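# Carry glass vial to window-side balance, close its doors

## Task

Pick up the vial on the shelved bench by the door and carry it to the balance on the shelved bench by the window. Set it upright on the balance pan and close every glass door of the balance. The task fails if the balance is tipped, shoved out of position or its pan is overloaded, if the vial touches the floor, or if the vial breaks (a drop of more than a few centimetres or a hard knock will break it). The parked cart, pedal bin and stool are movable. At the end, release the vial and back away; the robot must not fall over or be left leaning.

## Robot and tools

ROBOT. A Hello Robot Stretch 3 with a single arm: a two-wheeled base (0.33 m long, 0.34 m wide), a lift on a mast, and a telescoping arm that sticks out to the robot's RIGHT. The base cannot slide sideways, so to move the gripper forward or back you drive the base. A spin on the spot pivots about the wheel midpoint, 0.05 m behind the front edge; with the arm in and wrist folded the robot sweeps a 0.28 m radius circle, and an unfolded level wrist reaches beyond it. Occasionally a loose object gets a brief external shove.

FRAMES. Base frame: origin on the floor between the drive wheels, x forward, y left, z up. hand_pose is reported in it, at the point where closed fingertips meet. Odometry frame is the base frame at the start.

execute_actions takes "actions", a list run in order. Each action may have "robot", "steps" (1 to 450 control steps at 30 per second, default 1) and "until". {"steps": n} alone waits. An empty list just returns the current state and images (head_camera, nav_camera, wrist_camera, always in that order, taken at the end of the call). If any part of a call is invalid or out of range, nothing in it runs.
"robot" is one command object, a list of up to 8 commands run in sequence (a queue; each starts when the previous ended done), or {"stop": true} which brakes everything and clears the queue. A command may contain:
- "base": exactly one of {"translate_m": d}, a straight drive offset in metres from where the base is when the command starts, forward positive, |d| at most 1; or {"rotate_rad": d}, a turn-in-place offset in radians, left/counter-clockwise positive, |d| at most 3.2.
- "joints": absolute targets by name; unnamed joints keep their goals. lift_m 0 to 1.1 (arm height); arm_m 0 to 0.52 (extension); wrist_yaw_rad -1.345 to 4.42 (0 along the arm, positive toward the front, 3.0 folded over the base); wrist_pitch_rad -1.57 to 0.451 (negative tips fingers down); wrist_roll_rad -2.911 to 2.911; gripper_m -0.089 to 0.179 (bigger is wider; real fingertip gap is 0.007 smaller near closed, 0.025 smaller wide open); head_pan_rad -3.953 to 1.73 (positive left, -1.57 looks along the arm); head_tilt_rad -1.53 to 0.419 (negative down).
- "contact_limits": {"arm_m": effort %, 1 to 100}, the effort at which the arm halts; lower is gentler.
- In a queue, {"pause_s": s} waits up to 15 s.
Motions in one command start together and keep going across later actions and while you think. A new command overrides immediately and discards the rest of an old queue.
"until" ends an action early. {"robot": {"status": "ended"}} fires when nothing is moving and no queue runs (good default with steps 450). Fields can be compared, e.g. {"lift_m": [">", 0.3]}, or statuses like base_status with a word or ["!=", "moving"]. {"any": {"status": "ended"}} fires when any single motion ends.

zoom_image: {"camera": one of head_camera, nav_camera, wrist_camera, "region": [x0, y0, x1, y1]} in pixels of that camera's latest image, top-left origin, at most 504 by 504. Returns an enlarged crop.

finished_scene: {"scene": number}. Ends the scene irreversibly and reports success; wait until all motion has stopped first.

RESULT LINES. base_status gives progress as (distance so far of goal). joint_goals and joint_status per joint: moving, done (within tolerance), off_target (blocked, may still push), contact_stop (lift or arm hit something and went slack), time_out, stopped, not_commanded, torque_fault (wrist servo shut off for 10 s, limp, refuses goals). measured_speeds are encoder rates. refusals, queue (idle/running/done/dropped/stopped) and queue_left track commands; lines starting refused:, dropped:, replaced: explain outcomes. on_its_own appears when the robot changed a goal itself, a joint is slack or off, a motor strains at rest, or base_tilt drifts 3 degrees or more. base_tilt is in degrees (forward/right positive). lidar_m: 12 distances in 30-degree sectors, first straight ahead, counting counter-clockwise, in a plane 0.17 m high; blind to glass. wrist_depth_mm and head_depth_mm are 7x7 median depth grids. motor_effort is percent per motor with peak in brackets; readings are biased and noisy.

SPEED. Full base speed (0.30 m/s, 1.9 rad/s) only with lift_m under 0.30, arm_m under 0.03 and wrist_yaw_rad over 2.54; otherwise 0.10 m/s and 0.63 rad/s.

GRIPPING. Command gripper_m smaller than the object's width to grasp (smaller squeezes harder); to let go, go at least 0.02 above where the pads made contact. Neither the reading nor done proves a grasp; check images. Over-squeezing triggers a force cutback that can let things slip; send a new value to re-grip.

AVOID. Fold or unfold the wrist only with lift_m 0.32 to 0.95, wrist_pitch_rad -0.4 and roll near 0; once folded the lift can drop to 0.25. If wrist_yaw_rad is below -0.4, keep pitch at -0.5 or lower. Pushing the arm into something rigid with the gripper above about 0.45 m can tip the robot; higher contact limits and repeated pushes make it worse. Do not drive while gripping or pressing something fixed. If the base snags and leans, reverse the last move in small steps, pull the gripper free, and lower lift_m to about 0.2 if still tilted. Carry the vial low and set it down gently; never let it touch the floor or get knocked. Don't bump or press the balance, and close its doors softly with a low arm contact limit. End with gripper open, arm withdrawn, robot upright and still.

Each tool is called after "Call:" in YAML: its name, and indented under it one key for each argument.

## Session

Call:
execute_actions:
  actions: []

Scene clock: 0.00 s.
robot.base_odometry: x=+0.000 y=+0.000 heading=+0.000 (m, m, rad; robot's odometry frame)
robot.turned_by_wheels: +0.000 (rad since the last result)
robot.turned_by_imu: +0.000 (rad since the last result)
robot.base_tilt: forward=-1.8 right=+0.0 (deg)
robot.lidar_m: 1.90 2.31 1.66 1.95 1.04 1.04 1.17 1.66 1.68 1.77 1.67 1.66
robot.head_depth_mm: 1962 2201 2213 2201 2198 2169 1723 / 1977 2410 2398 2400 2352 2314 2096 / 1992 2624 2621 2633 2498 2394 2082 / 1999 2853 2905 2884 2808 2455 2164 / 2020 2904 3020 3080 3095 2945 2070 / 2028 2702 2752 2810 2717 2786 2130 / 2043 2520 2506 2537 2391 2530 2099
robot.base_status: not_commanded
robot.joint_positions: lift_m=+0.315 arm_m=-0.003 wrist_yaw_rad=+2.814 wrist_pitch_rad=-0.523 wrist_roll_rad=-0.009 gripper_m=+0.037 head_pan_rad=+0.003 head_tilt_rad=+0.005
robot.joint_goals: lift_m=+0.315 arm_m=-0.003 wrist_yaw_rad=+2.814 wrist_pitch_rad=-0.523 wrist_roll_rad=-0.009 gripper_m=+0.037 head_pan_rad=+0.003 head_tilt_rad=+0.005
robot.joint_status: lift_m=not_commanded arm_m=not_commanded wrist_yaw_rad=not_commanded wrist_pitch_rad=not_commanded wrist_roll_rad=not_commanded gripper_m=not_commanded head_pan_rad=not_commanded head_tilt_rad=not_commanded
robot.measured_speeds: translate_m=+0.000 rotate_rad=+0.000 lift_m=+0.000 arm_m=+0.000 wrist_yaw_rad=+0.000 wrist_pitch_rad=+0.000 wrist_roll_rad=+0.000 head_pan_rad=+0.000 head_tilt_rad=+0.000
robot: refusals=0 queue=idle queue_left=0
robot.motor_effort: left_wheel=+0 right_wheel=+0 lift_m=+27 arm_m=+0 wrist_yaw_rad=+1 wrist_pitch_rad=+7 wrist_roll_rad=+1 gripper_m=+0 head_pan_rad=+0 head_tilt_rad=+2 (%)
robot.hand_pose: x=+0.0464 y=+0.0566 z=+0.3052 quat_wxyz=(+0.292, +0.700, +0.070, +0.648) (m; robot's base frame)
robot.wrist_depth_mm: - - - - - - - / - - - - - - - / - 873 888 904 936 935 966 / - 693 702 715 718 730 743 / 553 577 593 582 588 598 610 / 476 - - 497 509 508 510 / 438 - - 430 431 439 443
pictures: head_camera (sideways: a quarter turn clockwise sets it upright), nav_camera (sideways: a quarter turn counterclockwise sets it upright), wrist_camera
camera_calibration (this result's frames):
head_camera: T_world_to_cam=[[-0.0100918, -0.0439011, -0.998985, 1.32155], [-0.021692, 0.99881, -0.0436743, 0.06054], [0.999714, 0.0212292, -0.011032, -0.0316084], [0, 0, 0, 1]] pos_world=[0.0462493, -0.00177941, 1.32251]
nav_camera: T_world_to_cam=[[-0.0340763, 0.0272618, 0.999047, -1.26233], [0.0226987, -0.999349, 0.0280442, 0.0206431], [0.999161, 0.0236327, 0.0334353, -0.0927654], [0, 0, 0, 1]] pos_world=[0.0492035, 0.0572353, 1.26365]
wrist_camera: T_world_to_cam=[[0.944306, -0.322826, 0.0637866, -0.0540949], [-0.149992, -0.594793, -0.789761, 0.318156], [0.292896, 0.736209, -0.610089, 0.29215], [0, 0, 0, 1]] pos_world=[0.0132336, -0.0433099, 0.432955]
Images, in order (width x height): head_camera 896x504, nav_camera 672x504, wrist_camera 644x364.

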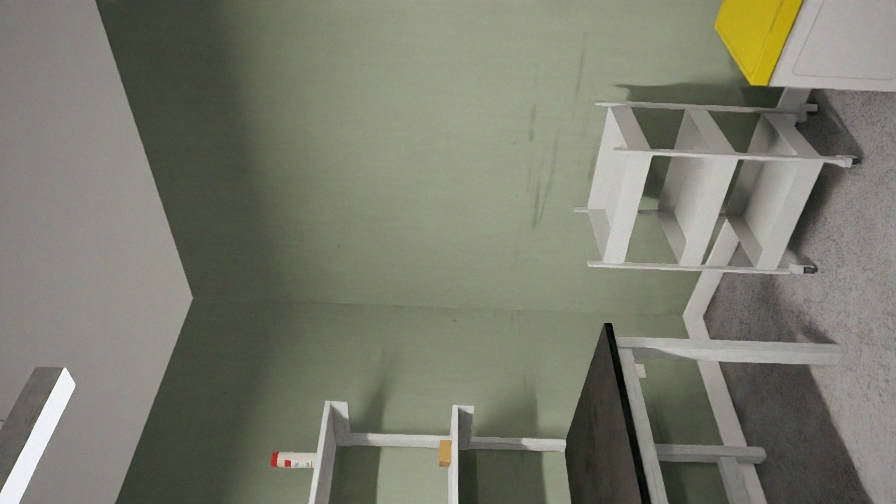

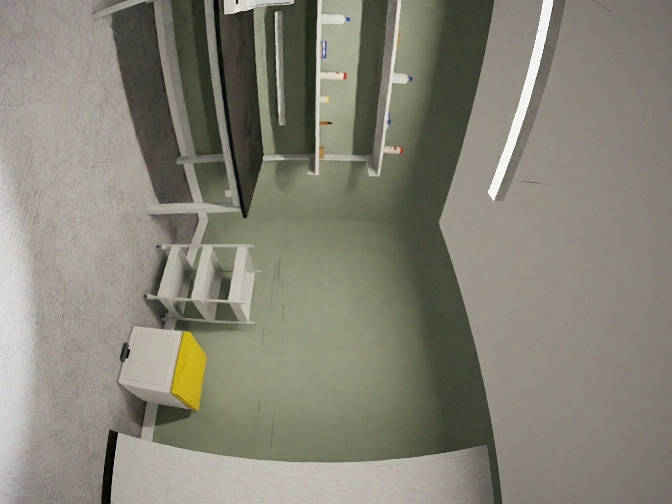

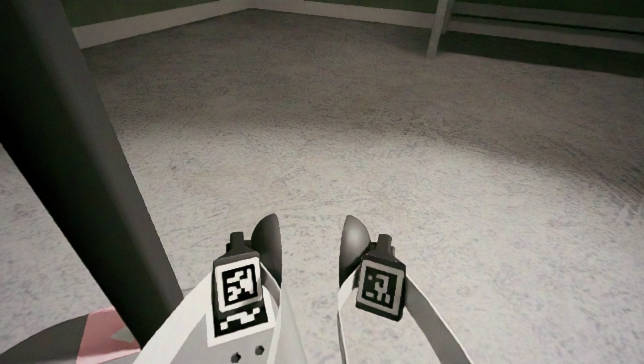

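Call:
execute_actions:
  actions:
    - {"robot":{"joints":{"head_pan_rad":0.85,"head_tilt_rad":-0.3,"lift_m":0.28}},"steps":100,"until":{"robot":{"status":"ended"}}}

Call:
zoom_image:
  camera: "head_camera"
  region: [280, 100, 530, 350]

Call:
execute_actions:
  actions:
    - {"robot":{"joints":{"head_pan_rad":-2.0,"head_tilt_rad":-0.3}},"steps":100,"until":{"robot":{"status":"ended"}}}

Scene clock: 3.53 s.
robot.base_odometry: x=+0.000 y=+0.000 heading=+0.000 (m, m, rad; robot's odometry frame)
robot.turned_by_wheels: +0.000 (rad since the last result)
robot.turned_by_imu: +0.001 (rad since the last result)
robot.base_tilt: forward=-1.8 right=+0.0 (deg)
robot.lidar_m: 1.89 2.31 1.65 1.95 1.04 1.04 1.17 1.66 1.67 1.77 1.67 1.67
robot.head_depth_mm: 2033 2165 2274 1880 2476 1916 1512 / 2052 2158 2292 2046 2480 1904 1504 / 2039 2179 2299 1862 2487 1897 1501 / 2068 2188 2290 1819 2438 1877 1491 / 2106 2213 2350 2514 2586 1877 1488 / 2096 2227 2376 2531 2530 1883 1481 / 2126 2243 2389 2556 2518 1872 1479
robot.base_status: not_commanded
robot.joint_positions: lift_m=+0.280 arm_m=-0.003 wrist_yaw_rad=+2.814 wrist_pitch_rad=-0.524 wrist_roll_rad=-0.009 gripper_m=+0.037 head_pan_rad=+0.843 head_tilt_rad=-0.296
robot.joint_goals: lift_m=+0.280 arm_m=-0.003 wrist_yaw_rad=+2.814 wrist_pitch_rad=-0.524 wrist_roll_rad=-0.009 gripper_m=+0.037 head_pan_rad=+0.850 head_tilt_rad=-0.300
robot.joint_status: lift_m=done arm_m=not_commanded wrist_yaw_rad=not_commanded wrist_pitch_rad=not_commanded wrist_roll_rad=not_commanded gripper_m=not_commanded head_pan_rad=done head_tilt_rad=done
robot.measured_speeds: translate_m=+0.000 rotate_rad=+0.000 lift_m=+0.000 arm_m=+0.000 wrist_yaw_rad=+0.000 wrist_pitch_rad=+0.000 wrist_roll_rad=+0.000 head_pan_rad=+0.000 head_tilt_rad=+0.000
robot: refusals=0 queue=done queue_left=0
robot.motor_effort: left_wheel=+0(0) right_wheel=+0(1) lift_m=+24(26) arm_m=+0(0) wrist_yaw_rad=+0(1) wrist_pitch_rad=+8(8) wrist_roll_rad=+1(1) gripper_m=+2(0) head_pan_rad=+2(30) head_tilt_rad=-2(22) (%)
robot.hand_pose: x=+0.0463 y=+0.0564 z=+0.2698 quat_wxyz=(+0.292, +0.700, +0.071, +0.647) (m; robot's base frame)
robot.wrist_depth_mm: - - - - - - - / - - - - - - - / - 801 823 848 855 853 892 / - 645 636 648 648 670 699 / 510 528 551 537 542 550 561 / 450 - - 454 473 469 468 / - - - 399 397 406 405
pictures: head_camera (sideways: a quarter turn clockwise sets it upright), nav_camera (sideways: a quarter turn counterclockwise sets it upright), wrist_camera
camera_calibration (this result's frames):
head_camera: T_world_to_cam=[[-0.170667, -0.2574, -0.951114, 1.25983], [-0.766346, 0.641414, -0.0360736, 0.0551715], [0.619343, 0.722726, -0.306726, 0.35561], [0, 0, 0, 1]] pos_world=[0.0370465, 0.031883, 1.3093]
nav_camera: T_world_to_cam=[[0.154914, 0.214898, 0.964272, -1.21782], [0.764308, -0.644514, 0.0208474, 0.0254984], [0.625967, 0.733771, -0.264093, 0.296814], [0, 0, 0, 1]] pos_world=[-0.0166265, 0.0603478, 1.25217]
wrist_camera: T_world_to_cam=[[0.944326, -0.322769, 0.0637881, -0.0518431], [-0.150241, -0.595523, -0.789164, 0.290015], [0.292705, 0.735645, -0.610861, 0.270928], [0, 0, 0, 1]] pos_world=[0.0132271, -0.0433294, 0.397675]
Images, in order (width x height): head_camera 896x504, nav_camera 672x504, wrist_camera 644x364.

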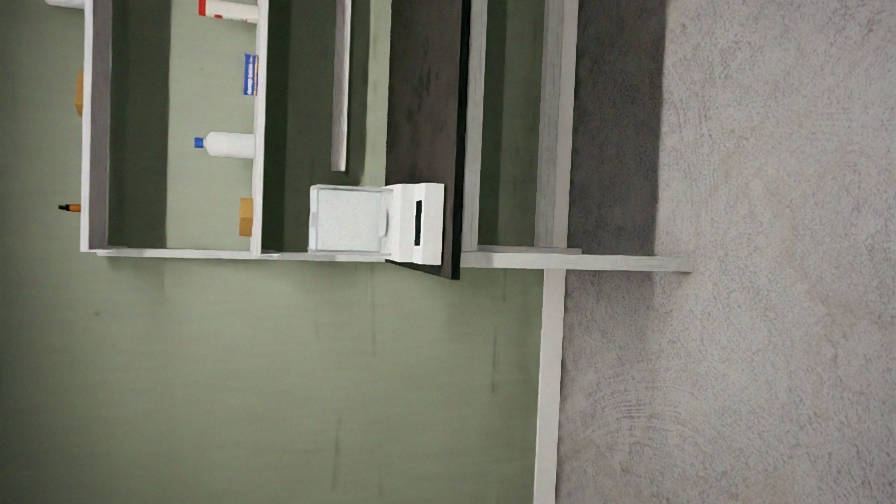

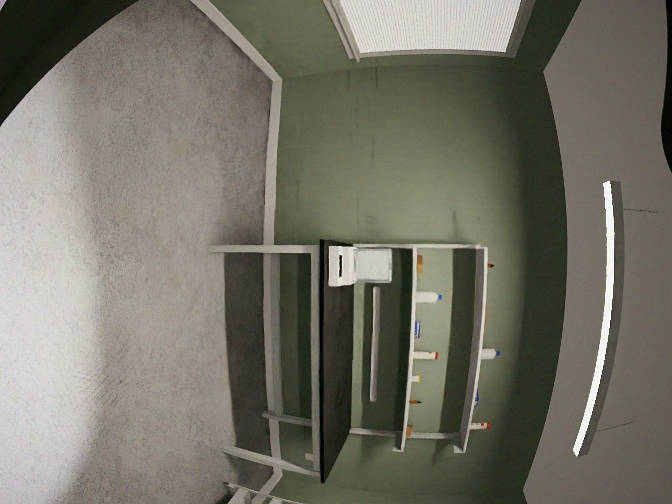

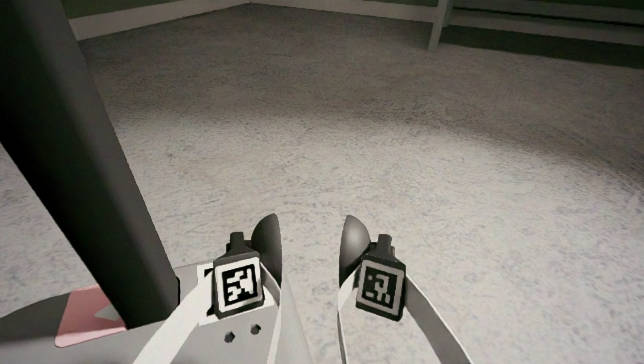

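Region (280, 100, 530, 350) of head_camera's 896x504 image, scaled by 2.016, with more detail than that image has.

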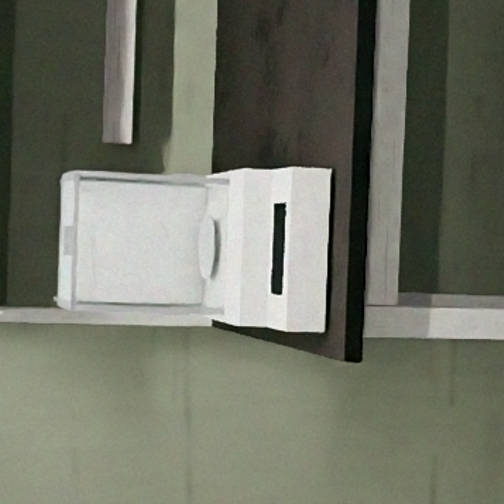

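Scene clock: 5.50 s.
robot.base_odometry: x=+0.000 y=+0.000 heading=+0.000 (m, m, rad; robot's odometry frame)
robot.turned_by_wheels: +0.000 (rad since the last result)
robot.turned_by_imu: +0.000 (rad since the last result)
robot.base_tilt: forward=-1.9 right=+0.0 (deg)
robot.lidar_m: 1.90 2.30 1.66 1.95 1.04 1.04 1.17 1.66 1.68 1.77 1.67 1.67
robot.head_depth_mm: 1920 2035 2135 1734 2368 1917 1505 / 1982 2086 2218 1834 2370 1905 1503 / 2024 2175 2307 1849 2243 1894 1498 / 2120 2226 2371 1931 2516 1889 1491 / 2233 2359 2501 1988 2443 1891 1491 / 2318 2442 2615 2787 2539 1876 1488 / 2409 2560 2716 2941 2514 1873 1485
robot.base_status: not_commanded
robot.joint_positions: lift_m=+0.280 arm_m=-0.003 wrist_yaw_rad=+2.814 wrist_pitch_rad=-0.524 wrist_roll_rad=-0.009 gripper_m=+0.037 head_pan_rad=-1.993 head_tilt_rad=-0.296
robot.joint_goals: lift_m=+0.280 arm_m=-0.003 wrist_yaw_rad=+2.814 wrist_pitch_rad=-0.524 wrist_roll_rad=-0.009 gripper_m=+0.037 head_pan_rad=-2.000 head_tilt_rad=-0.300
robot.joint_status: lift_m=done arm_m=not_commanded wrist_yaw_rad=not_commanded wrist_pitch_rad=not_commanded wrist_roll_rad=not_commanded gripper_m=not_commanded head_pan_rad=done head_tilt_rad=done
robot.measured_speeds: translate_m=+0.000 rotate_rad=+0.000 lift_m=+0.000 arm_m=+0.000 wrist_yaw_rad=+0.000 wrist_pitch_rad=+0.000 wrist_roll_rad=+0.000 head_pan_rad=+0.000 head_tilt_rad=+0.000
robot: refusals=0 queue=done queue_left=0
robot.motor_effort: left_wheel=+0(0) right_wheel=+0(0) lift_m=+23(24) arm_m=+0(0) wrist_yaw_rad=+1(0) wrist_pitch_rad=+8(8) wrist_roll_rad=+1(1) gripper_m=+1(0) head_pan_rad=-3(30) head_tilt_rad=-2(1) (%)
robot.hand_pose: x=+0.0463 y=+0.0564 z=+0.2698 quat_wxyz=(+0.292, +0.700, +0.071, +0.647) (m; robot's base frame)
robot.wrist_depth_mm: - - - - - - - / - - - - - - - / - 802 799 832 860 858 893 / - 632 644 637 671 682 687 / 514 542 546 542 548 548 564 / 450 - - 453 465 466 470 / - - - 398 401 407 406
pictures: head_camera (sideways: a quarter turn clockwise sets it upright), nav_camera (sideways: a quarter turn counterclockwise sets it upright), wrist_camera
camera_calibration (this result's frames):
head_camera: T_world_to_cam=[[0.0852679, 0.29706, -0.951044, 1.25817], [0.923999, -0.380691, -0.0360664, 0.0448511], [-0.372768, -0.875688, -0.306944, 0.361946], [0, 0, 0, 1]] pos_world=[-0.0138024, -0.0397273, 1.30929]
nav_camera: T_world_to_cam=[[-0.0830549, -0.25179, 0.964211, -1.21629], [-0.922988, 0.384265, 0.0208411, 0.0357991], [-0.37576, -0.888224, -0.264314, 0.303213], [0, 0, 0, 1]] pos_world=[0.0459583, -0.0506852, 1.25216]
wrist_camera: T_world_to_cam=[[0.944326, -0.322768, 0.063788, -0.051843], [-0.150241, -0.595523, -0.789164, 0.290015], [0.292705, 0.735645, -0.610861, 0.270928], [0, 0, 0, 1]] pos_world=[0.0132271, -0.0433294, 0.397675]
Images, in order (width x height): head_camera 896x504, nav_camera 672x504, wrist_camera 644x364.

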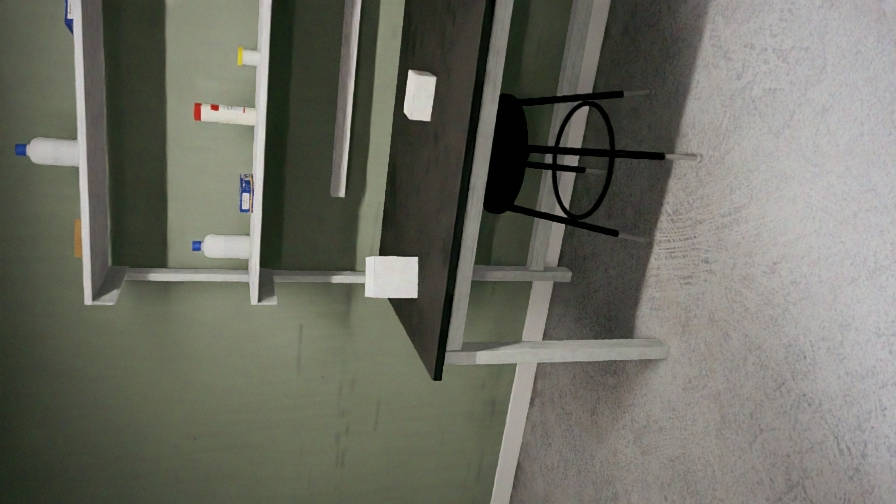

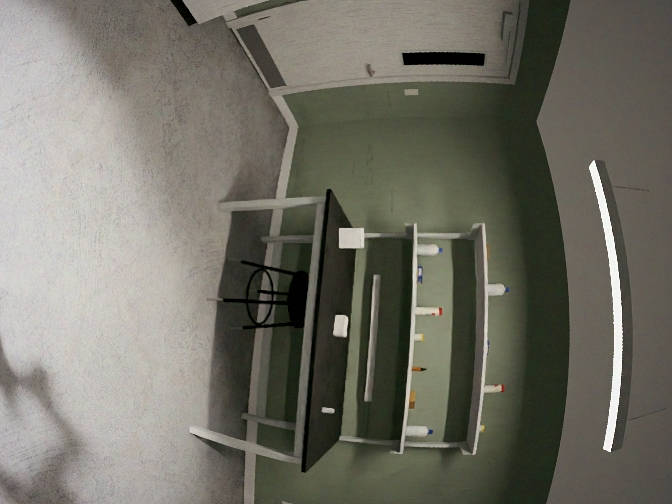

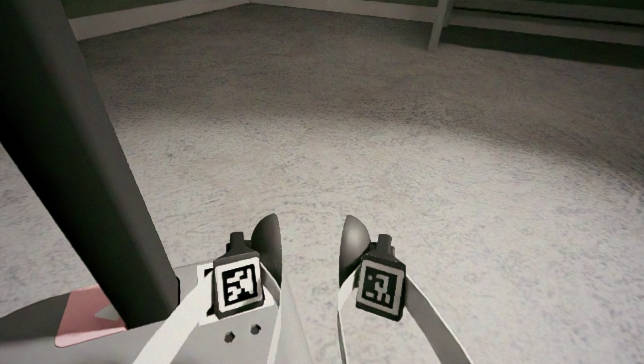

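Call:
execute_actions:
  actions:
    - {"robot":[{"base":{"rotate_rad":0.686}},{"base":{"translate_m":-1.0}},{"base":{"translate_m":-0.2}},{"base":{"rotate_rad":-1.457},"joints":{"head_pan_rad":-1.57,"head_tilt_rad":-0.7}},{"joints":{"lift_m":0.85,"wrist_pitch_rad":-0.4}}],"steps":450,"until":{"robot":{"lift_m":[">",0.7]}}}
    - {"steps":300,"until":{"robot":{"lift_m":[">",0.7]}}}
    - {"robot":{"joints":{"wrist_yaw_rad":0}},"steps":300,"until":{"robot":{"status":"ended"}}}

Scene clock: 30.10 s.
robot.base_odometry: x=-0.929 y=-0.760 heading=-0.771 (m, m, rad; robot's odometry frame)
robot.turned_by_wheels: -0.771 (rad since the last result)
robot.turned_by_imu: -0.767 (rad since the last result)
robot.base_tilt: forward=-1.8 right=+0.0 (deg)
robot.lidar_m: 2.13 1.92 2.58 3.48 1.25 0.90 0.86 1.49 0.53 1.04 0.81 0.66
robot.head_depth_mm: 966 1074 1016 796 653 592 - / 971 1091 1018 795 652 591 - / 974 1093 1014 794 687 - - / 973 1094 1018 794 669 1298 1174 / 977 1099 1011 792 651 1293 1170 / 975 1096 1015 794 651 1290 1169 / 974 1100 1008 792 650 1290 1173
robot.base_status: done (rotate_rad -1.4569 of -1.4570)
robot.joint_positions: lift_m=+0.850 arm_m=-0.003 wrist_yaw_rad=+0.003 wrist_pitch_rad=-0.421 wrist_roll_rad=-0.009 gripper_m=+0.037 head_pan_rad=-1.577 head_tilt_rad=-0.691
robot.joint_goals: lift_m=+0.850 arm_m=-0.003 wrist_yaw_rad=+0.000 wrist_pitch_rad=-0.400 wrist_roll_rad=-0.009 gripper_m=+0.037 head_pan_rad=-1.570 head_tilt_rad=-0.700
robot.joint_status: lift_m=done arm_m=not_commanded wrist_yaw_rad=done wrist_pitch_rad=done wrist_roll_rad=not_commanded gripper_m=not_commanded head_pan_rad=done head_tilt_rad=done
robot.measured_speeds: translate_m=+0.000 rotate_rad=+0.000 lift_m=+0.000 arm_m=+0.000 wrist_yaw_rad=+0.000 wrist_pitch_rad=+0.000 wrist_roll_rad=+0.000 head_pan_rad=+0.000 head_tilt_rad=+0.000
robot: refusals=0 queue=done queue_left=0
robot.motor_effort: left_wheel=+1(8) right_wheel=-1(6) lift_m=+29(29) arm_m=-1(0) wrist_yaw_rad=-2(2) wrist_pitch_rad=+13(15) wrist_roll_rad=+1(1) gripper_m=+1(1) head_pan_rad=+3(25) head_tilt_rad=-5(26) (%)
robot.hand_pose: x=-0.0208 y=-0.3662 z=+0.8618 quat_wxyz=(+0.695, +0.150, -0.688, -0.146) (m; robot's base frame)
robot.wrist_depth_mm: 772 785 779 790 791 807 828 / 825 825 831 821 814 890 896 / 450 539 557 572 587 923 955 / 394 401 413 416 424 434 - / 311 319 334 328 333 340 343 / 261 263 - 269 279 275 282 / 223 226 228 231 232 236 237
pictures: head_camera (sideways: a quarter turn clockwise sets it upright), nav_camera (sideways: a quarter turn counterclockwise sets it upright), wrist_camera
camera_calibration (this result's frames):
head_camera: T_world_to_cam=[[-0.0399657, 0.648895, -0.759827, 1.00955], [0.999103, 0.0366021, -0.021293, 0.0251445], [0.0139944, -0.759997, -0.649776, 0.805667], [0, 0, 0, 1]] pos_world=[0.00395058, -0.0437076, 1.29112]
nav_camera: T_world_to_cam=[[0.0236483, -0.614919, 0.788236, -0.987385], [-0.999589, -0.0273441, 0.00865746, 0.0521358], [0.01623, -0.788116, -0.615313, 0.757554], [0, 0, 0, 1]] pos_world=[0.0631692, -0.00869569, 1.24397]
wrist_camera: T_world_to_cam=[[-0.997984, 0.00468962, 0.0632906, -0.0826703], [-0.0512742, 0.528095, -0.847636, 0.95936], [-0.0373985, -0.849172, -0.52679, 0.30344], [0, 0, 0, 1]] pos_world=[-0.021965, -0.248573, 0.978269]
Images, in order (width x height): head_camera 896x504, nav_camera 672x504, wrist_camera 644x364.

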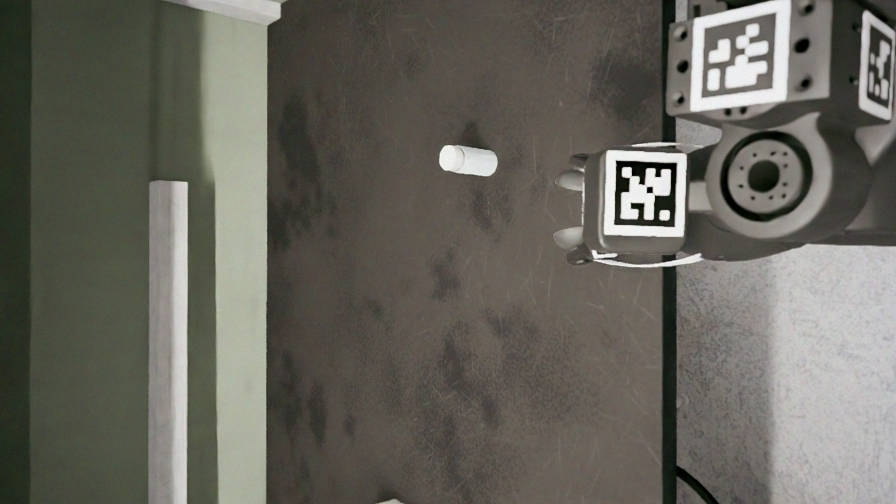

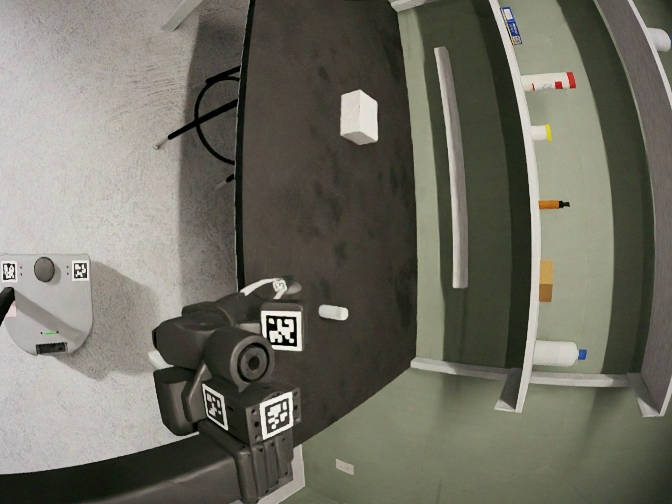

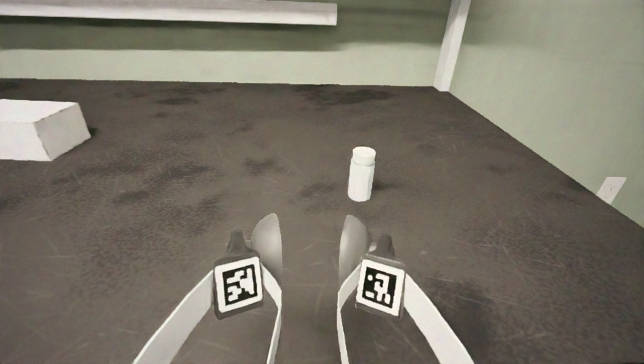

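Call:
execute_actions:
  actions:
    - {"robot":[{"joints":{"wrist_pitch_rad":-0.2,"wrist_roll_rad":0,"gripper_m":0.1,"lift_m":0.78},"base":{"translate_m":-0.065}},{"joints":{"lift_m":0.733,"arm_m":0.13}}],"steps":450,"until":{"robot":{"status":"ended"}}}

Scene clock: 37.67 s.
robot.base_odometry: x=-0.975 y=-0.715 heading=-0.771 (m, m, rad; robot's odometry frame)
robot.turned_by_wheels: +0.000 (rad since the last result)
robot.turned_by_imu: +0.002 (rad since the last result)
robot.base_tilt: forward=-2.0 right=+0.0 (deg)
robot.lidar_m: 2.12 1.98 2.66 2.84 1.16 0.83 0.79 1.43 0.49 1.04 0.84 0.71
robot.head_depth_mm: 950 1072 1059 795 671 - - / 969 1098 1017 796 688 - 1173 / 972 1095 1017 796 - - 1166 / 973 1097 1016 793 651 1293 1171 / 974 1099 1013 793 652 1290 1176 / 976 1101 1012 793 650 1286 1168 / 976 1105 1010 792 651 1292 1168
robot.base_status: done (translate_m -0.0650 of -0.0650)
robot.joint_positions: lift_m=+0.733 arm_m=+0.130 wrist_yaw_rad=+0.002 wrist_pitch_rad=-0.224 wrist_roll_rad=-0.005 gripper_m=+0.100 head_pan_rad=-1.577 head_tilt_rad=-0.691
robot.joint_goals: lift_m=+0.733 arm_m=+0.130 wrist_yaw_rad=+0.000 wrist_pitch_rad=-0.200 wrist_roll_rad=+0.000 gripper_m=+0.100 head_pan_rad=-1.570 head_tilt_rad=-0.700
robot.joint_status: lift_m=done arm_m=done wrist_yaw_rad=done wrist_pitch_rad=done wrist_roll_rad=done gripper_m=done head_pan_rad=done head_tilt_rad=done
robot.measured_speeds: translate_m=+0.000 rotate_rad=+0.000 lift_m=+0.000 arm_m=+0.000 wrist_yaw_rad=+0.000 wrist_pitch_rad=+0.000 wrist_roll_rad=+0.000 head_pan_rad=+0.000 head_tilt_rad=+0.000
robot: refusals=0 queue=done queue_left=0
robot.motor_effort: left_wheel=+1(3) right_wheel=-1(4) lift_m=+24(28) arm_m=+2(4) wrist_yaw_rad=-1(2) wrist_pitch_rad=+14(16) wrist_roll_rad=+3(2) gripper_m=+1(82) head_pan_rad=+2(2) head_tilt_rad=-5(5) (%)
robot.hand_pose: x=-0.0209 y=-0.5193 z=+0.7915 quat_wxyz=(+0.705, +0.080, -0.701, -0.078) (m; robot's base frame)
robot.wrist_depth_mm: 644 625 660 686 679 695 714 / 687 705 707 723 722 735 738 / 570 588 607 632 665 779 791 / 334 339 344 325 359 370 841 / 235 239 253 217 263 251 255 / 181 190 184 186 184 192 193 / 152 148 150 151 152 154 155
pictures: head_camera (sideways: a quarter turn clockwise sets it upright), nav_camera (sideways: a quarter turn counterclockwise sets it upright), wrist_camera
camera_calibration (this result's frames):
head_camera: T_world_to_cam=[[-0.0399656, 0.648895, -0.759827, 1.00955], [0.999103, 0.0366018, -0.021293, 0.0251446], [0.0139942, -0.759997, -0.649776, 0.805667], [0, 0, 0, 1]] pos_world=[0.00395057, -0.0437076, 1.29112]
nav_camera: T_world_to_cam=[[0.0236481, -0.614919, 0.788236, -0.987385], [-0.999589, -0.0273439, 0.00865746, 0.0521358], [0.0162298, -0.788116, -0.615313, 0.757554], [0, 0, 0, 1]] pos_world=[0.0631692, -0.00869571, 1.24397]
wrist_camera: T_world_to_cam=[[-0.998236, 0.01889, 0.0562854, -0.064758], [-0.0460781, 0.35133, -0.935117, 0.958174], [-0.0374391, -0.936061, -0.34984, -0.048761], [0, 0, 0, 1]] pos_world=[-0.0223185, -0.381055, 0.882591]
Images, in order (width x height): head_camera 896x504, nav_camera 672x504, wrist_camera 644x364.

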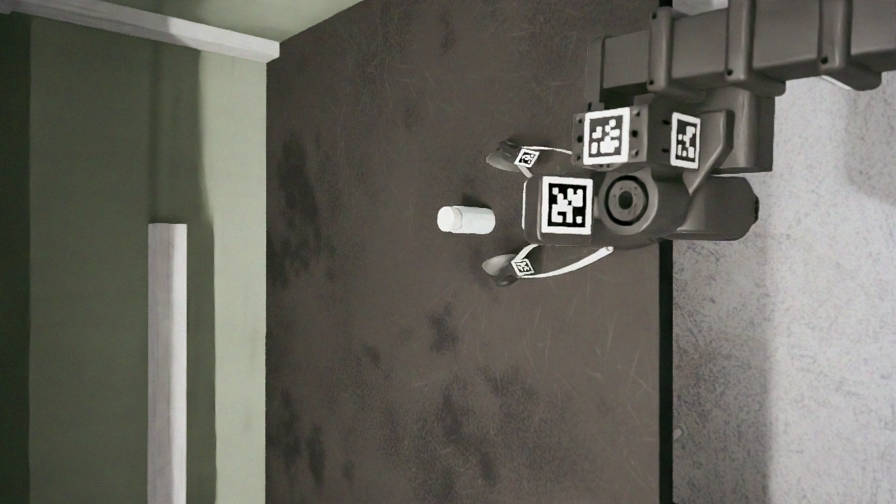

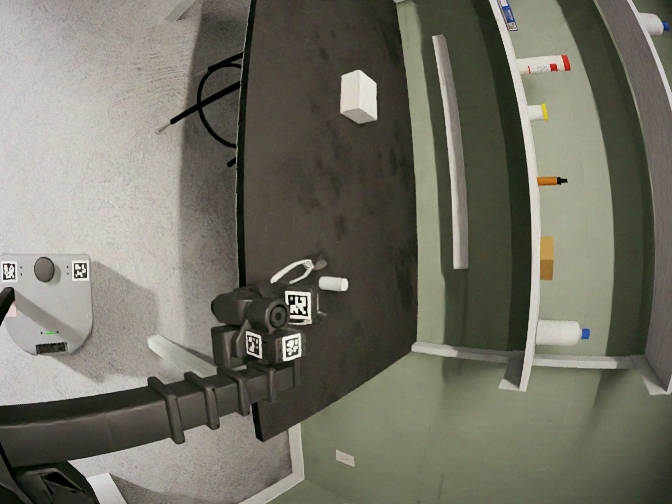

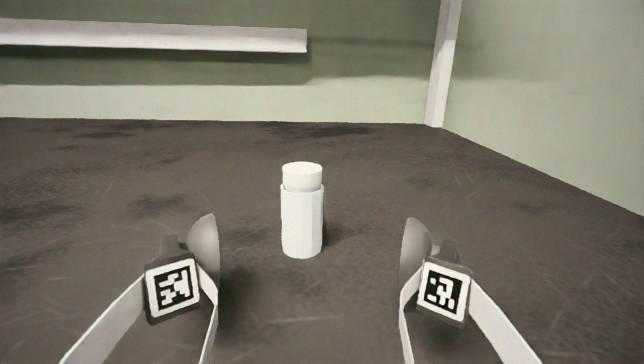

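Call:
execute_actions:
  actions:
    - {"robot":[{"joints":{"arm_m":0.188},"base":{"translate_m":0.006}},{"joints":{"gripper_m":0.05}}],"steps":450,"until":{"robot":{"status":"ended"}}}

Scene clock: 41.97 s.
robot.base_odometry: x=-0.971 y=-0.719 heading=-0.771 (m, m, rad; robot's odometry frame)
robot.turned_by_wheels: +0.000 (rad since the last result)
robot.turned_by_imu: +0.001 (rad since the last result)
robot.base_tilt: forward=-1.8 right=+0.0 (deg)
robot.lidar_m: 2.12 1.98 2.65 3.48 1.17 0.84 0.80 1.43 0.49 1.04 0.84 0.70
robot.head_depth_mm: 953 1074 1018 795 670 - - / 972 1092 1020 796 - 1291 1175 / 973 1098 1020 818 - 1325 1172 / 972 1096 1014 819 652 1294 1171 / 973 1098 1010 793 651 1292 1172 / 975 1101 1010 792 651 1290 1166 / 977 1100 1013 795 650 1293 1170
robot.base_status: done (translate_m +0.0060 of +0.0060)
robot.joint_positions: lift_m=+0.733 arm_m=+0.188 wrist_yaw_rad=+0.002 wrist_pitch_rad=-0.224 wrist_roll_rad=-0.005 gripper_m=+0.050 head_pan_rad=-1.577 head_tilt_rad=-0.691
robot.joint_goals: lift_m=+0.733 arm_m=+0.188 wrist_yaw_rad=+0.000 wrist_pitch_rad=-0.200 wrist_roll_rad=+0.000 gripper_m=+0.050 head_pan_rad=-1.570 head_tilt_rad=-0.700
robot.joint_status: lift_m=done arm_m=done wrist_yaw_rad=done wrist_pitch_rad=done wrist_roll_rad=done gripper_m=done head_pan_rad=done head_tilt_rad=done
robot.measured_speeds: translate_m=+0.000 rotate_rad=+0.000 lift_m=+0.000 arm_m=+0.000 wrist_yaw_rad=+0.000 wrist_pitch_rad=+0.000 wrist_roll_rad=+0.000 head_pan_rad=+0.000 head_tilt_rad=+0.000
robot: refusals=0 queue=done queue_left=0
robot.motor_effort: left_wheel=+1(4) right_wheel=-1(4) lift_m=+24(24) arm_m=+2(0) wrist_yaw_rad=-1(1) wrist_pitch_rad=+14(14) wrist_roll_rad=+3(3) gripper_m=+0(80) head_pan_rad=+3(2) head_tilt_rad=-5(5) (%)
robot.hand_pose: x=-0.0209 y=-0.5773 z=+0.7915 quat_wxyz=(+0.705, +0.080, -0.701, -0.078) (m; robot's base frame)
robot.wrist_depth_mm: 598 591 574 620 634 647 656 / 652 664 660 666 670 695 683 / 570 587 612 632 655 724 745 / 332 341 346 352 363 369 768 / 233 236 255 147 249 250 255 / 181 182 - 157 198 190 192 / 147 147 149 151 149 154 155
pictures: head_camera (sideways: a quarter turn clockwise sets it upright), nav_camera (sideways: a quarter turn counterclockwise sets it upright), wrist_camera
camera_calibration (this result's frames):
head_camera: T_world_to_cam=[[-0.0399658, 0.648895, -0.759827, 1.00955], [0.999103, 0.0366022, -0.021293, 0.0251446], [0.0139944, -0.759997, -0.649776, 0.805667], [0, 0, 0, 1]] pos_world=[0.00395059, -0.0437076, 1.29112]
nav_camera: T_world_to_cam=[[0.0236484, -0.614919, 0.788236, -0.987385], [-0.999589, -0.0273443, 0.00865746, 0.0521358], [0.0162301, -0.788116, -0.615313, 0.757554], [0, 0, 0, 1]] pos_world=[0.0631692, -0.0086957, 1.24397]
wrist_camera: T_world_to_cam=[[-0.998235, 0.0189282, 0.0562819, -0.0636467], [-0.0460614, 0.351332, -0.935117, 0.978553], [-0.0374737, -0.93606, -0.34984, -0.103055], [0, 0, 0, 1]] pos_world=[-0.0223227, -0.439057, 0.882591]
Images, in order (width x height): head_camera 896x504, nav_camera 672x504, wrist_camera 644x364.

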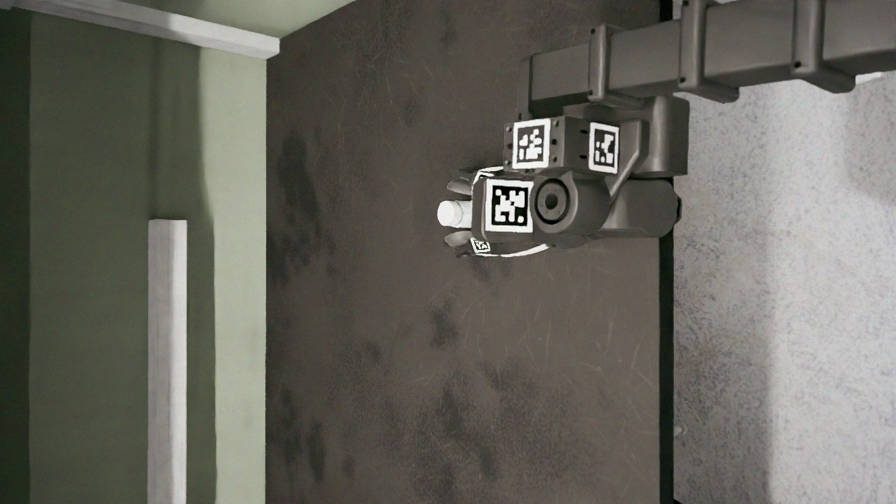

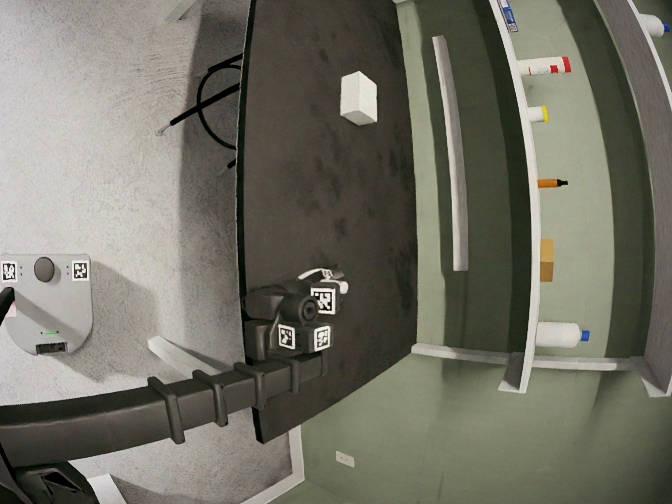

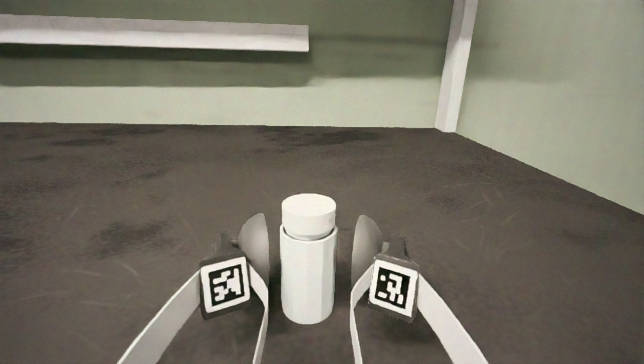

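Call:
execute_actions:
  actions:
    - {"robot":[{"joints":{"gripper_m":-0.015}},{"pause_s":0.2},{"joints":{"lift_m":0.752}},{"joints":{"arm_m":0.06}}],"steps":450,"until":{"robot":{"status":"ended"}}}

Scene clock: 47.87 s.
robot.base_odometry: x=-0.971 y=-0.719 heading=-0.771 (m, m, rad; robot's odometry frame)
robot.turned_by_wheels: +0.000 (rad since the last result)
robot.turned_by_imu: +0.001 (rad since the last result)
robot.base_tilt: forward=-1.8 right=+0.0 (deg)
robot.lidar_m: 2.12 1.98 2.66 3.48 1.17 0.83 0.80 1.42 0.49 1.04 0.84 0.70
robot.head_depth_mm: 956 1072 1021 795 653 593 - / 971 1092 1015 796 652 - - / 968 1094 1017 795 653 - 1131 / 975 1100 1011 794 644 1290 1149 / 975 1097 1016 793 651 1294 1164 / 976 1104 1013 795 651 1291 1169 / 977 1101 1009 793 651 1292 1168
robot.base_status: done (translate_m +0.0060 of +0.0060)
robot.joint_positions: lift_m=+0.752 arm_m=+0.060 wrist_yaw_rad=+0.002 wrist_pitch_rad=-0.224 wrist_roll_rad=-0.005 gripper_m=-0.014 head_pan_rad=-1.577 head_tilt_rad=-0.691
robot.joint_goals: lift_m=+0.752 arm_m=+0.060 wrist_yaw_rad=+0.000 wrist_pitch_rad=-0.200 wrist_roll_rad=+0.000 gripper_m=-0.015 head_pan_rad=-1.570 head_tilt_rad=-0.700
robot.joint_status: lift_m=done arm_m=done wrist_yaw_rad=done wrist_pitch_rad=done wrist_roll_rad=done gripper_m=done head_pan_rad=done head_tilt_rad=done
robot.measured_speeds: translate_m=+0.000 rotate_rad=+0.000 lift_m=+0.000 arm_m=+0.000 wrist_yaw_rad=+0.000 wrist_pitch_rad=+0.000 wrist_roll_rad=+0.000 head_pan_rad=+0.000 head_tilt_rad=+0.000
robot: refusals=0 queue=done queue_left=0
robot.motor_effort: left_wheel=+1(1) right_wheel=-1(1) lift_m=+29(29) arm_m=-2(4) wrist_yaw_rad=-1(1) wrist_pitch_rad=+14(14) wrist_roll_rad=+3(3) gripper_m=-17(89) head_pan_rad=+3(2) head_tilt_rad=-5(5) (%)
robot.hand_pose: x=-0.0210 y=-0.4497 z=+0.8103 quat_wxyz=(+0.705, +0.080, -0.701, -0.078) (m; robot's base frame)
robot.wrist_depth_mm: 701 720 735 738 744 752 772 / 762 774 782 781 794 816 823 / 658 675 702 729 759 847 862 / 383 390 398 410 411 423 928 / 272 273 292 144 287 291 293 / 208 209 218 151 222 219 221 / 169 171 172 171 176 176 179
pictures: head_camera (sideways: a quarter turn clockwise sets it upright), nav_camera (sideways: a quarter turn counterclockwise sets it upright), wrist_camera
camera_calibration (this result's frames):
head_camera: T_world_to_cam=[[-0.0399661, 0.648895, -0.759827, 1.00955], [0.999103, 0.0366026, -0.021293, 0.0251446], [0.0139947, -0.759997, -0.649776, 0.805667], [0, 0, 0, 1]] pos_world=[0.0039506, -0.0437076, 1.29112]
nav_camera: T_world_to_cam=[[0.0236486, -0.614919, 0.788236, -0.987385], [-0.999589, -0.0273446, 0.00865746, 0.0521358], [0.0162304, -0.788116, -0.615313, 0.757554], [0, 0, 0, 1]] pos_world=[0.0631692, -0.00869567, 1.24397]
wrist_camera: T_world_to_cam=[[-0.998233, 0.0190743, 0.0562822, -0.0670873], [-0.0460102, 0.351338, -0.935117, 0.951281], [-0.0376108, -0.936054, -0.34984, 0.0229158], [0, 0, 0, 1]] pos_world=[-0.0223382, -0.311491, 0.901352]
Images, in order (width x height): head_camera 896x504, nav_camera 672x504, wrist_camera 644x364.

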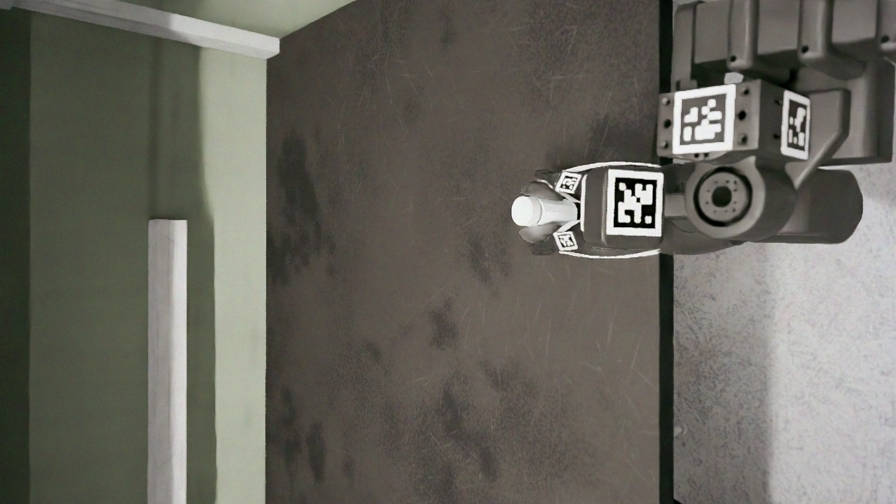

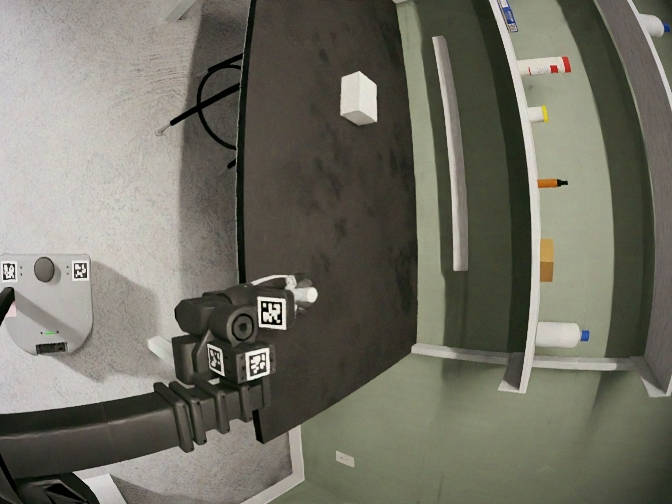

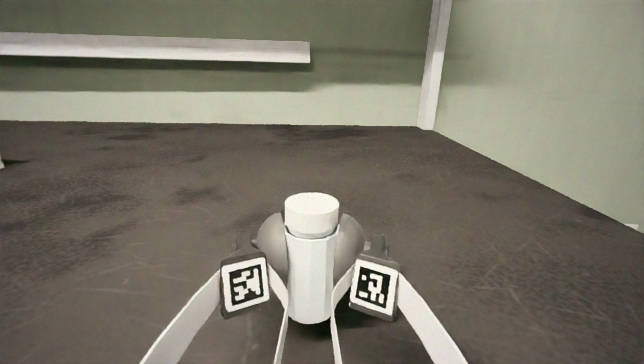

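Call:
execute_actions:
  actions:
    - {"robot":[{"base":{"rotate_rad":1.72},"joints":{"head_pan_rad":-1.1,"head_tilt_rad":-0.6,"lift_m":0.89,"arm_m":0.0}},{"base":{"translate_m":1.0}},{"base":{"translate_m":1.0}},{"base":{"translate_m":0.77}},{"base":{"rotate_rad":-0.145}}],"steps":450,"until":{"robot":{"status":"ended"}}}
    - {"steps":450,"until":{"robot":{"status":"ended"}}}
    - {"steps":450,"until":{"robot":{"status":"ended"}}}

Scene clock: 90.47 s.
robot.base_odometry: x=+0.643 y=+1.533 heading=+0.804 (m, m, rad; robot's odometry frame)
robot.turned_by_wheels: +1.575 (rad since the last result)
robot.turned_by_imu: +1.588 (rad since the last result)
robot.base_tilt: forward=-1.9 right=+0.0 (deg)
robot.lidar_m: 0.86 0.89 1.12 1.07 1.10 1.13 1.66 3.32 2.35 0.47 0.47 0.87
robot.head_depth_mm: 2236 2354 1209 926 1669 1444 1216 / 2313 1870 1207 891 686 1354 1215 / 1808 1854 1206 755 649 763 954 / 1551 1613 1146 725 671 1425 1215 / 1298 1399 757 698 723 1422 1211 / 1129 1191 667 724 820 1419 1212 / 833 1070 1137 886 1346 1320 1210
robot.base_status: done (rotate_rad -0.1449 of -0.1450)
robot.joint_positions: lift_m=+0.890 arm_m=+0.000 wrist_yaw_rad=+0.002 wrist_pitch_rad=-0.224 wrist_roll_rad=-0.005 gripper_m=-0.014 head_pan_rad=-1.107 head_tilt_rad=-0.606
robot.joint_goals: lift_m=+0.890 arm_m=+0.000 wrist_yaw_rad=+0.000 wrist_pitch_rad=-0.200 wrist_roll_rad=+0.000 gripper_m=-0.015 head_pan_rad=-1.100 head_tilt_rad=-0.600
robot.joint_status: lift_m=done arm_m=done wrist_yaw_rad=done wrist_pitch_rad=done wrist_roll_rad=done gripper_m=done head_pan_rad=done head_tilt_rad=done
robot.measured_speeds: translate_m=+0.000 rotate_rad=+0.000 lift_m=+0.000 arm_m=+0.000 wrist_yaw_rad=+0.000 wrist_pitch_rad=+0.000 wrist_roll_rad=+0.000 head_pan_rad=+0.000 head_tilt_rad=+0.000
robot: refusals=0 queue=done queue_left=0
robot.motor_effort: left_wheel=+1(7) right_wheel=-1(6) lift_m=+29(30) arm_m=-2(3) wrist_yaw_rad=-1(1) wrist_pitch_rad=+14(14) wrist_roll_rad=+3(3) gripper_m=-16(16) head_pan_rad=+3(25) head_tilt_rad=+2(15) (%)
robot.hand_pose: x=-0.0210 y=-0.3897 z=+0.9483 quat_wxyz=(+0.705, +0.080, -0.701, -0.078) (m; robot's base frame)
robot.wrist_depth_mm: - - - - - - - / - - - - - - - / - - - - - - - / 717 754 792 - - - - / 348 396 543 144 - - - / 295 324 415 151 - - - / 271 277 - - - - -
pictures: head_camera (sideways: a quarter turn clockwise sets it upright), nav_camera (sideways: a quarter turn counterclockwise sets it upright), wrist_camera
camera_calibration (this result's frames):
head_camera: T_world_to_cam=[[-0.299287, 0.500277, -0.812497, 1.07979], [0.875164, 0.483188, -0.0248585, 0.0305451], [0.380152, -0.718507, -0.582436, 0.715832], [0, 0, 0, 1]] pos_world=[0.0243091, -0.0406209, 1.29501]
nav_camera: T_world_to_cam=[[0.268325, -0.475308, 0.837905, -1.05363], [-0.87929, -0.476149, 0.0114781, 0.0477287], [0.393512, -0.739841, -0.545696, 0.664684], [0, 0, 0, 1]] pos_world=[0.0631216, 0.0136867, 1.24501]
wrist_camera: T_world_to_cam=[[-0.998229, 0.0192785, 0.0562828, -0.0759695], [-0.0459389, 0.351348, -0.935117, 1.05924], [-0.0378025, -0.936047, -0.34984, 0.127362], [0, 0, 0, 1]] pos_world=[-0.02236, -0.25148, 1.03935]
Images, in order (width x height): head_camera 896x504, nav_camera 672x504, wrist_camera 644x364.

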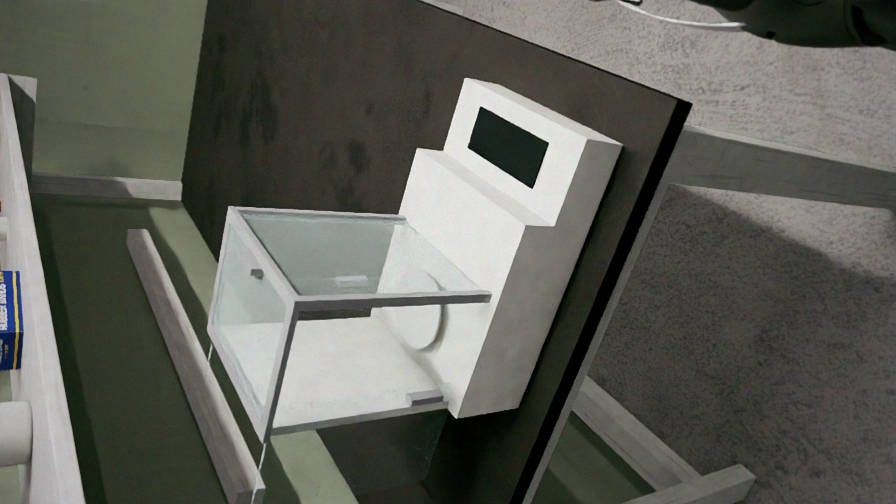

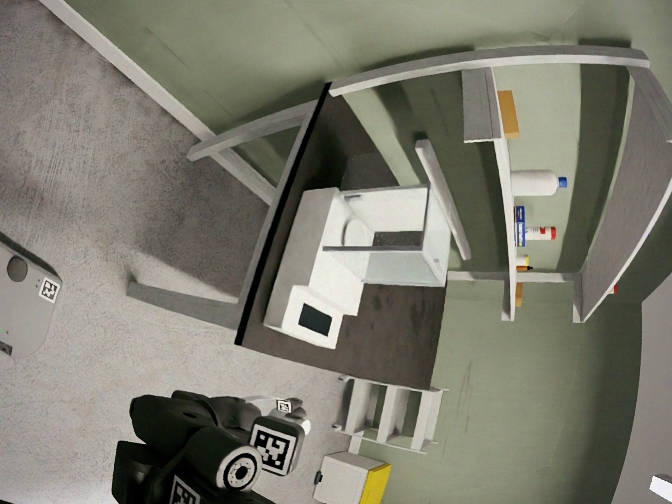

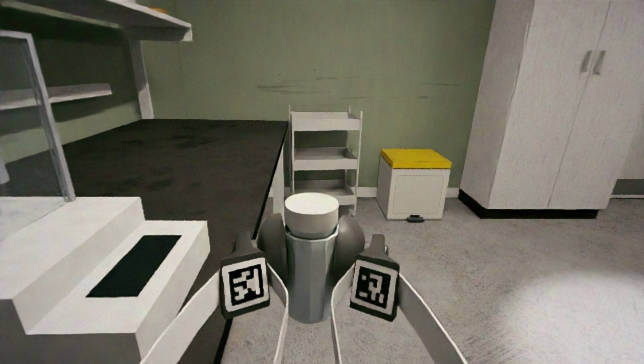

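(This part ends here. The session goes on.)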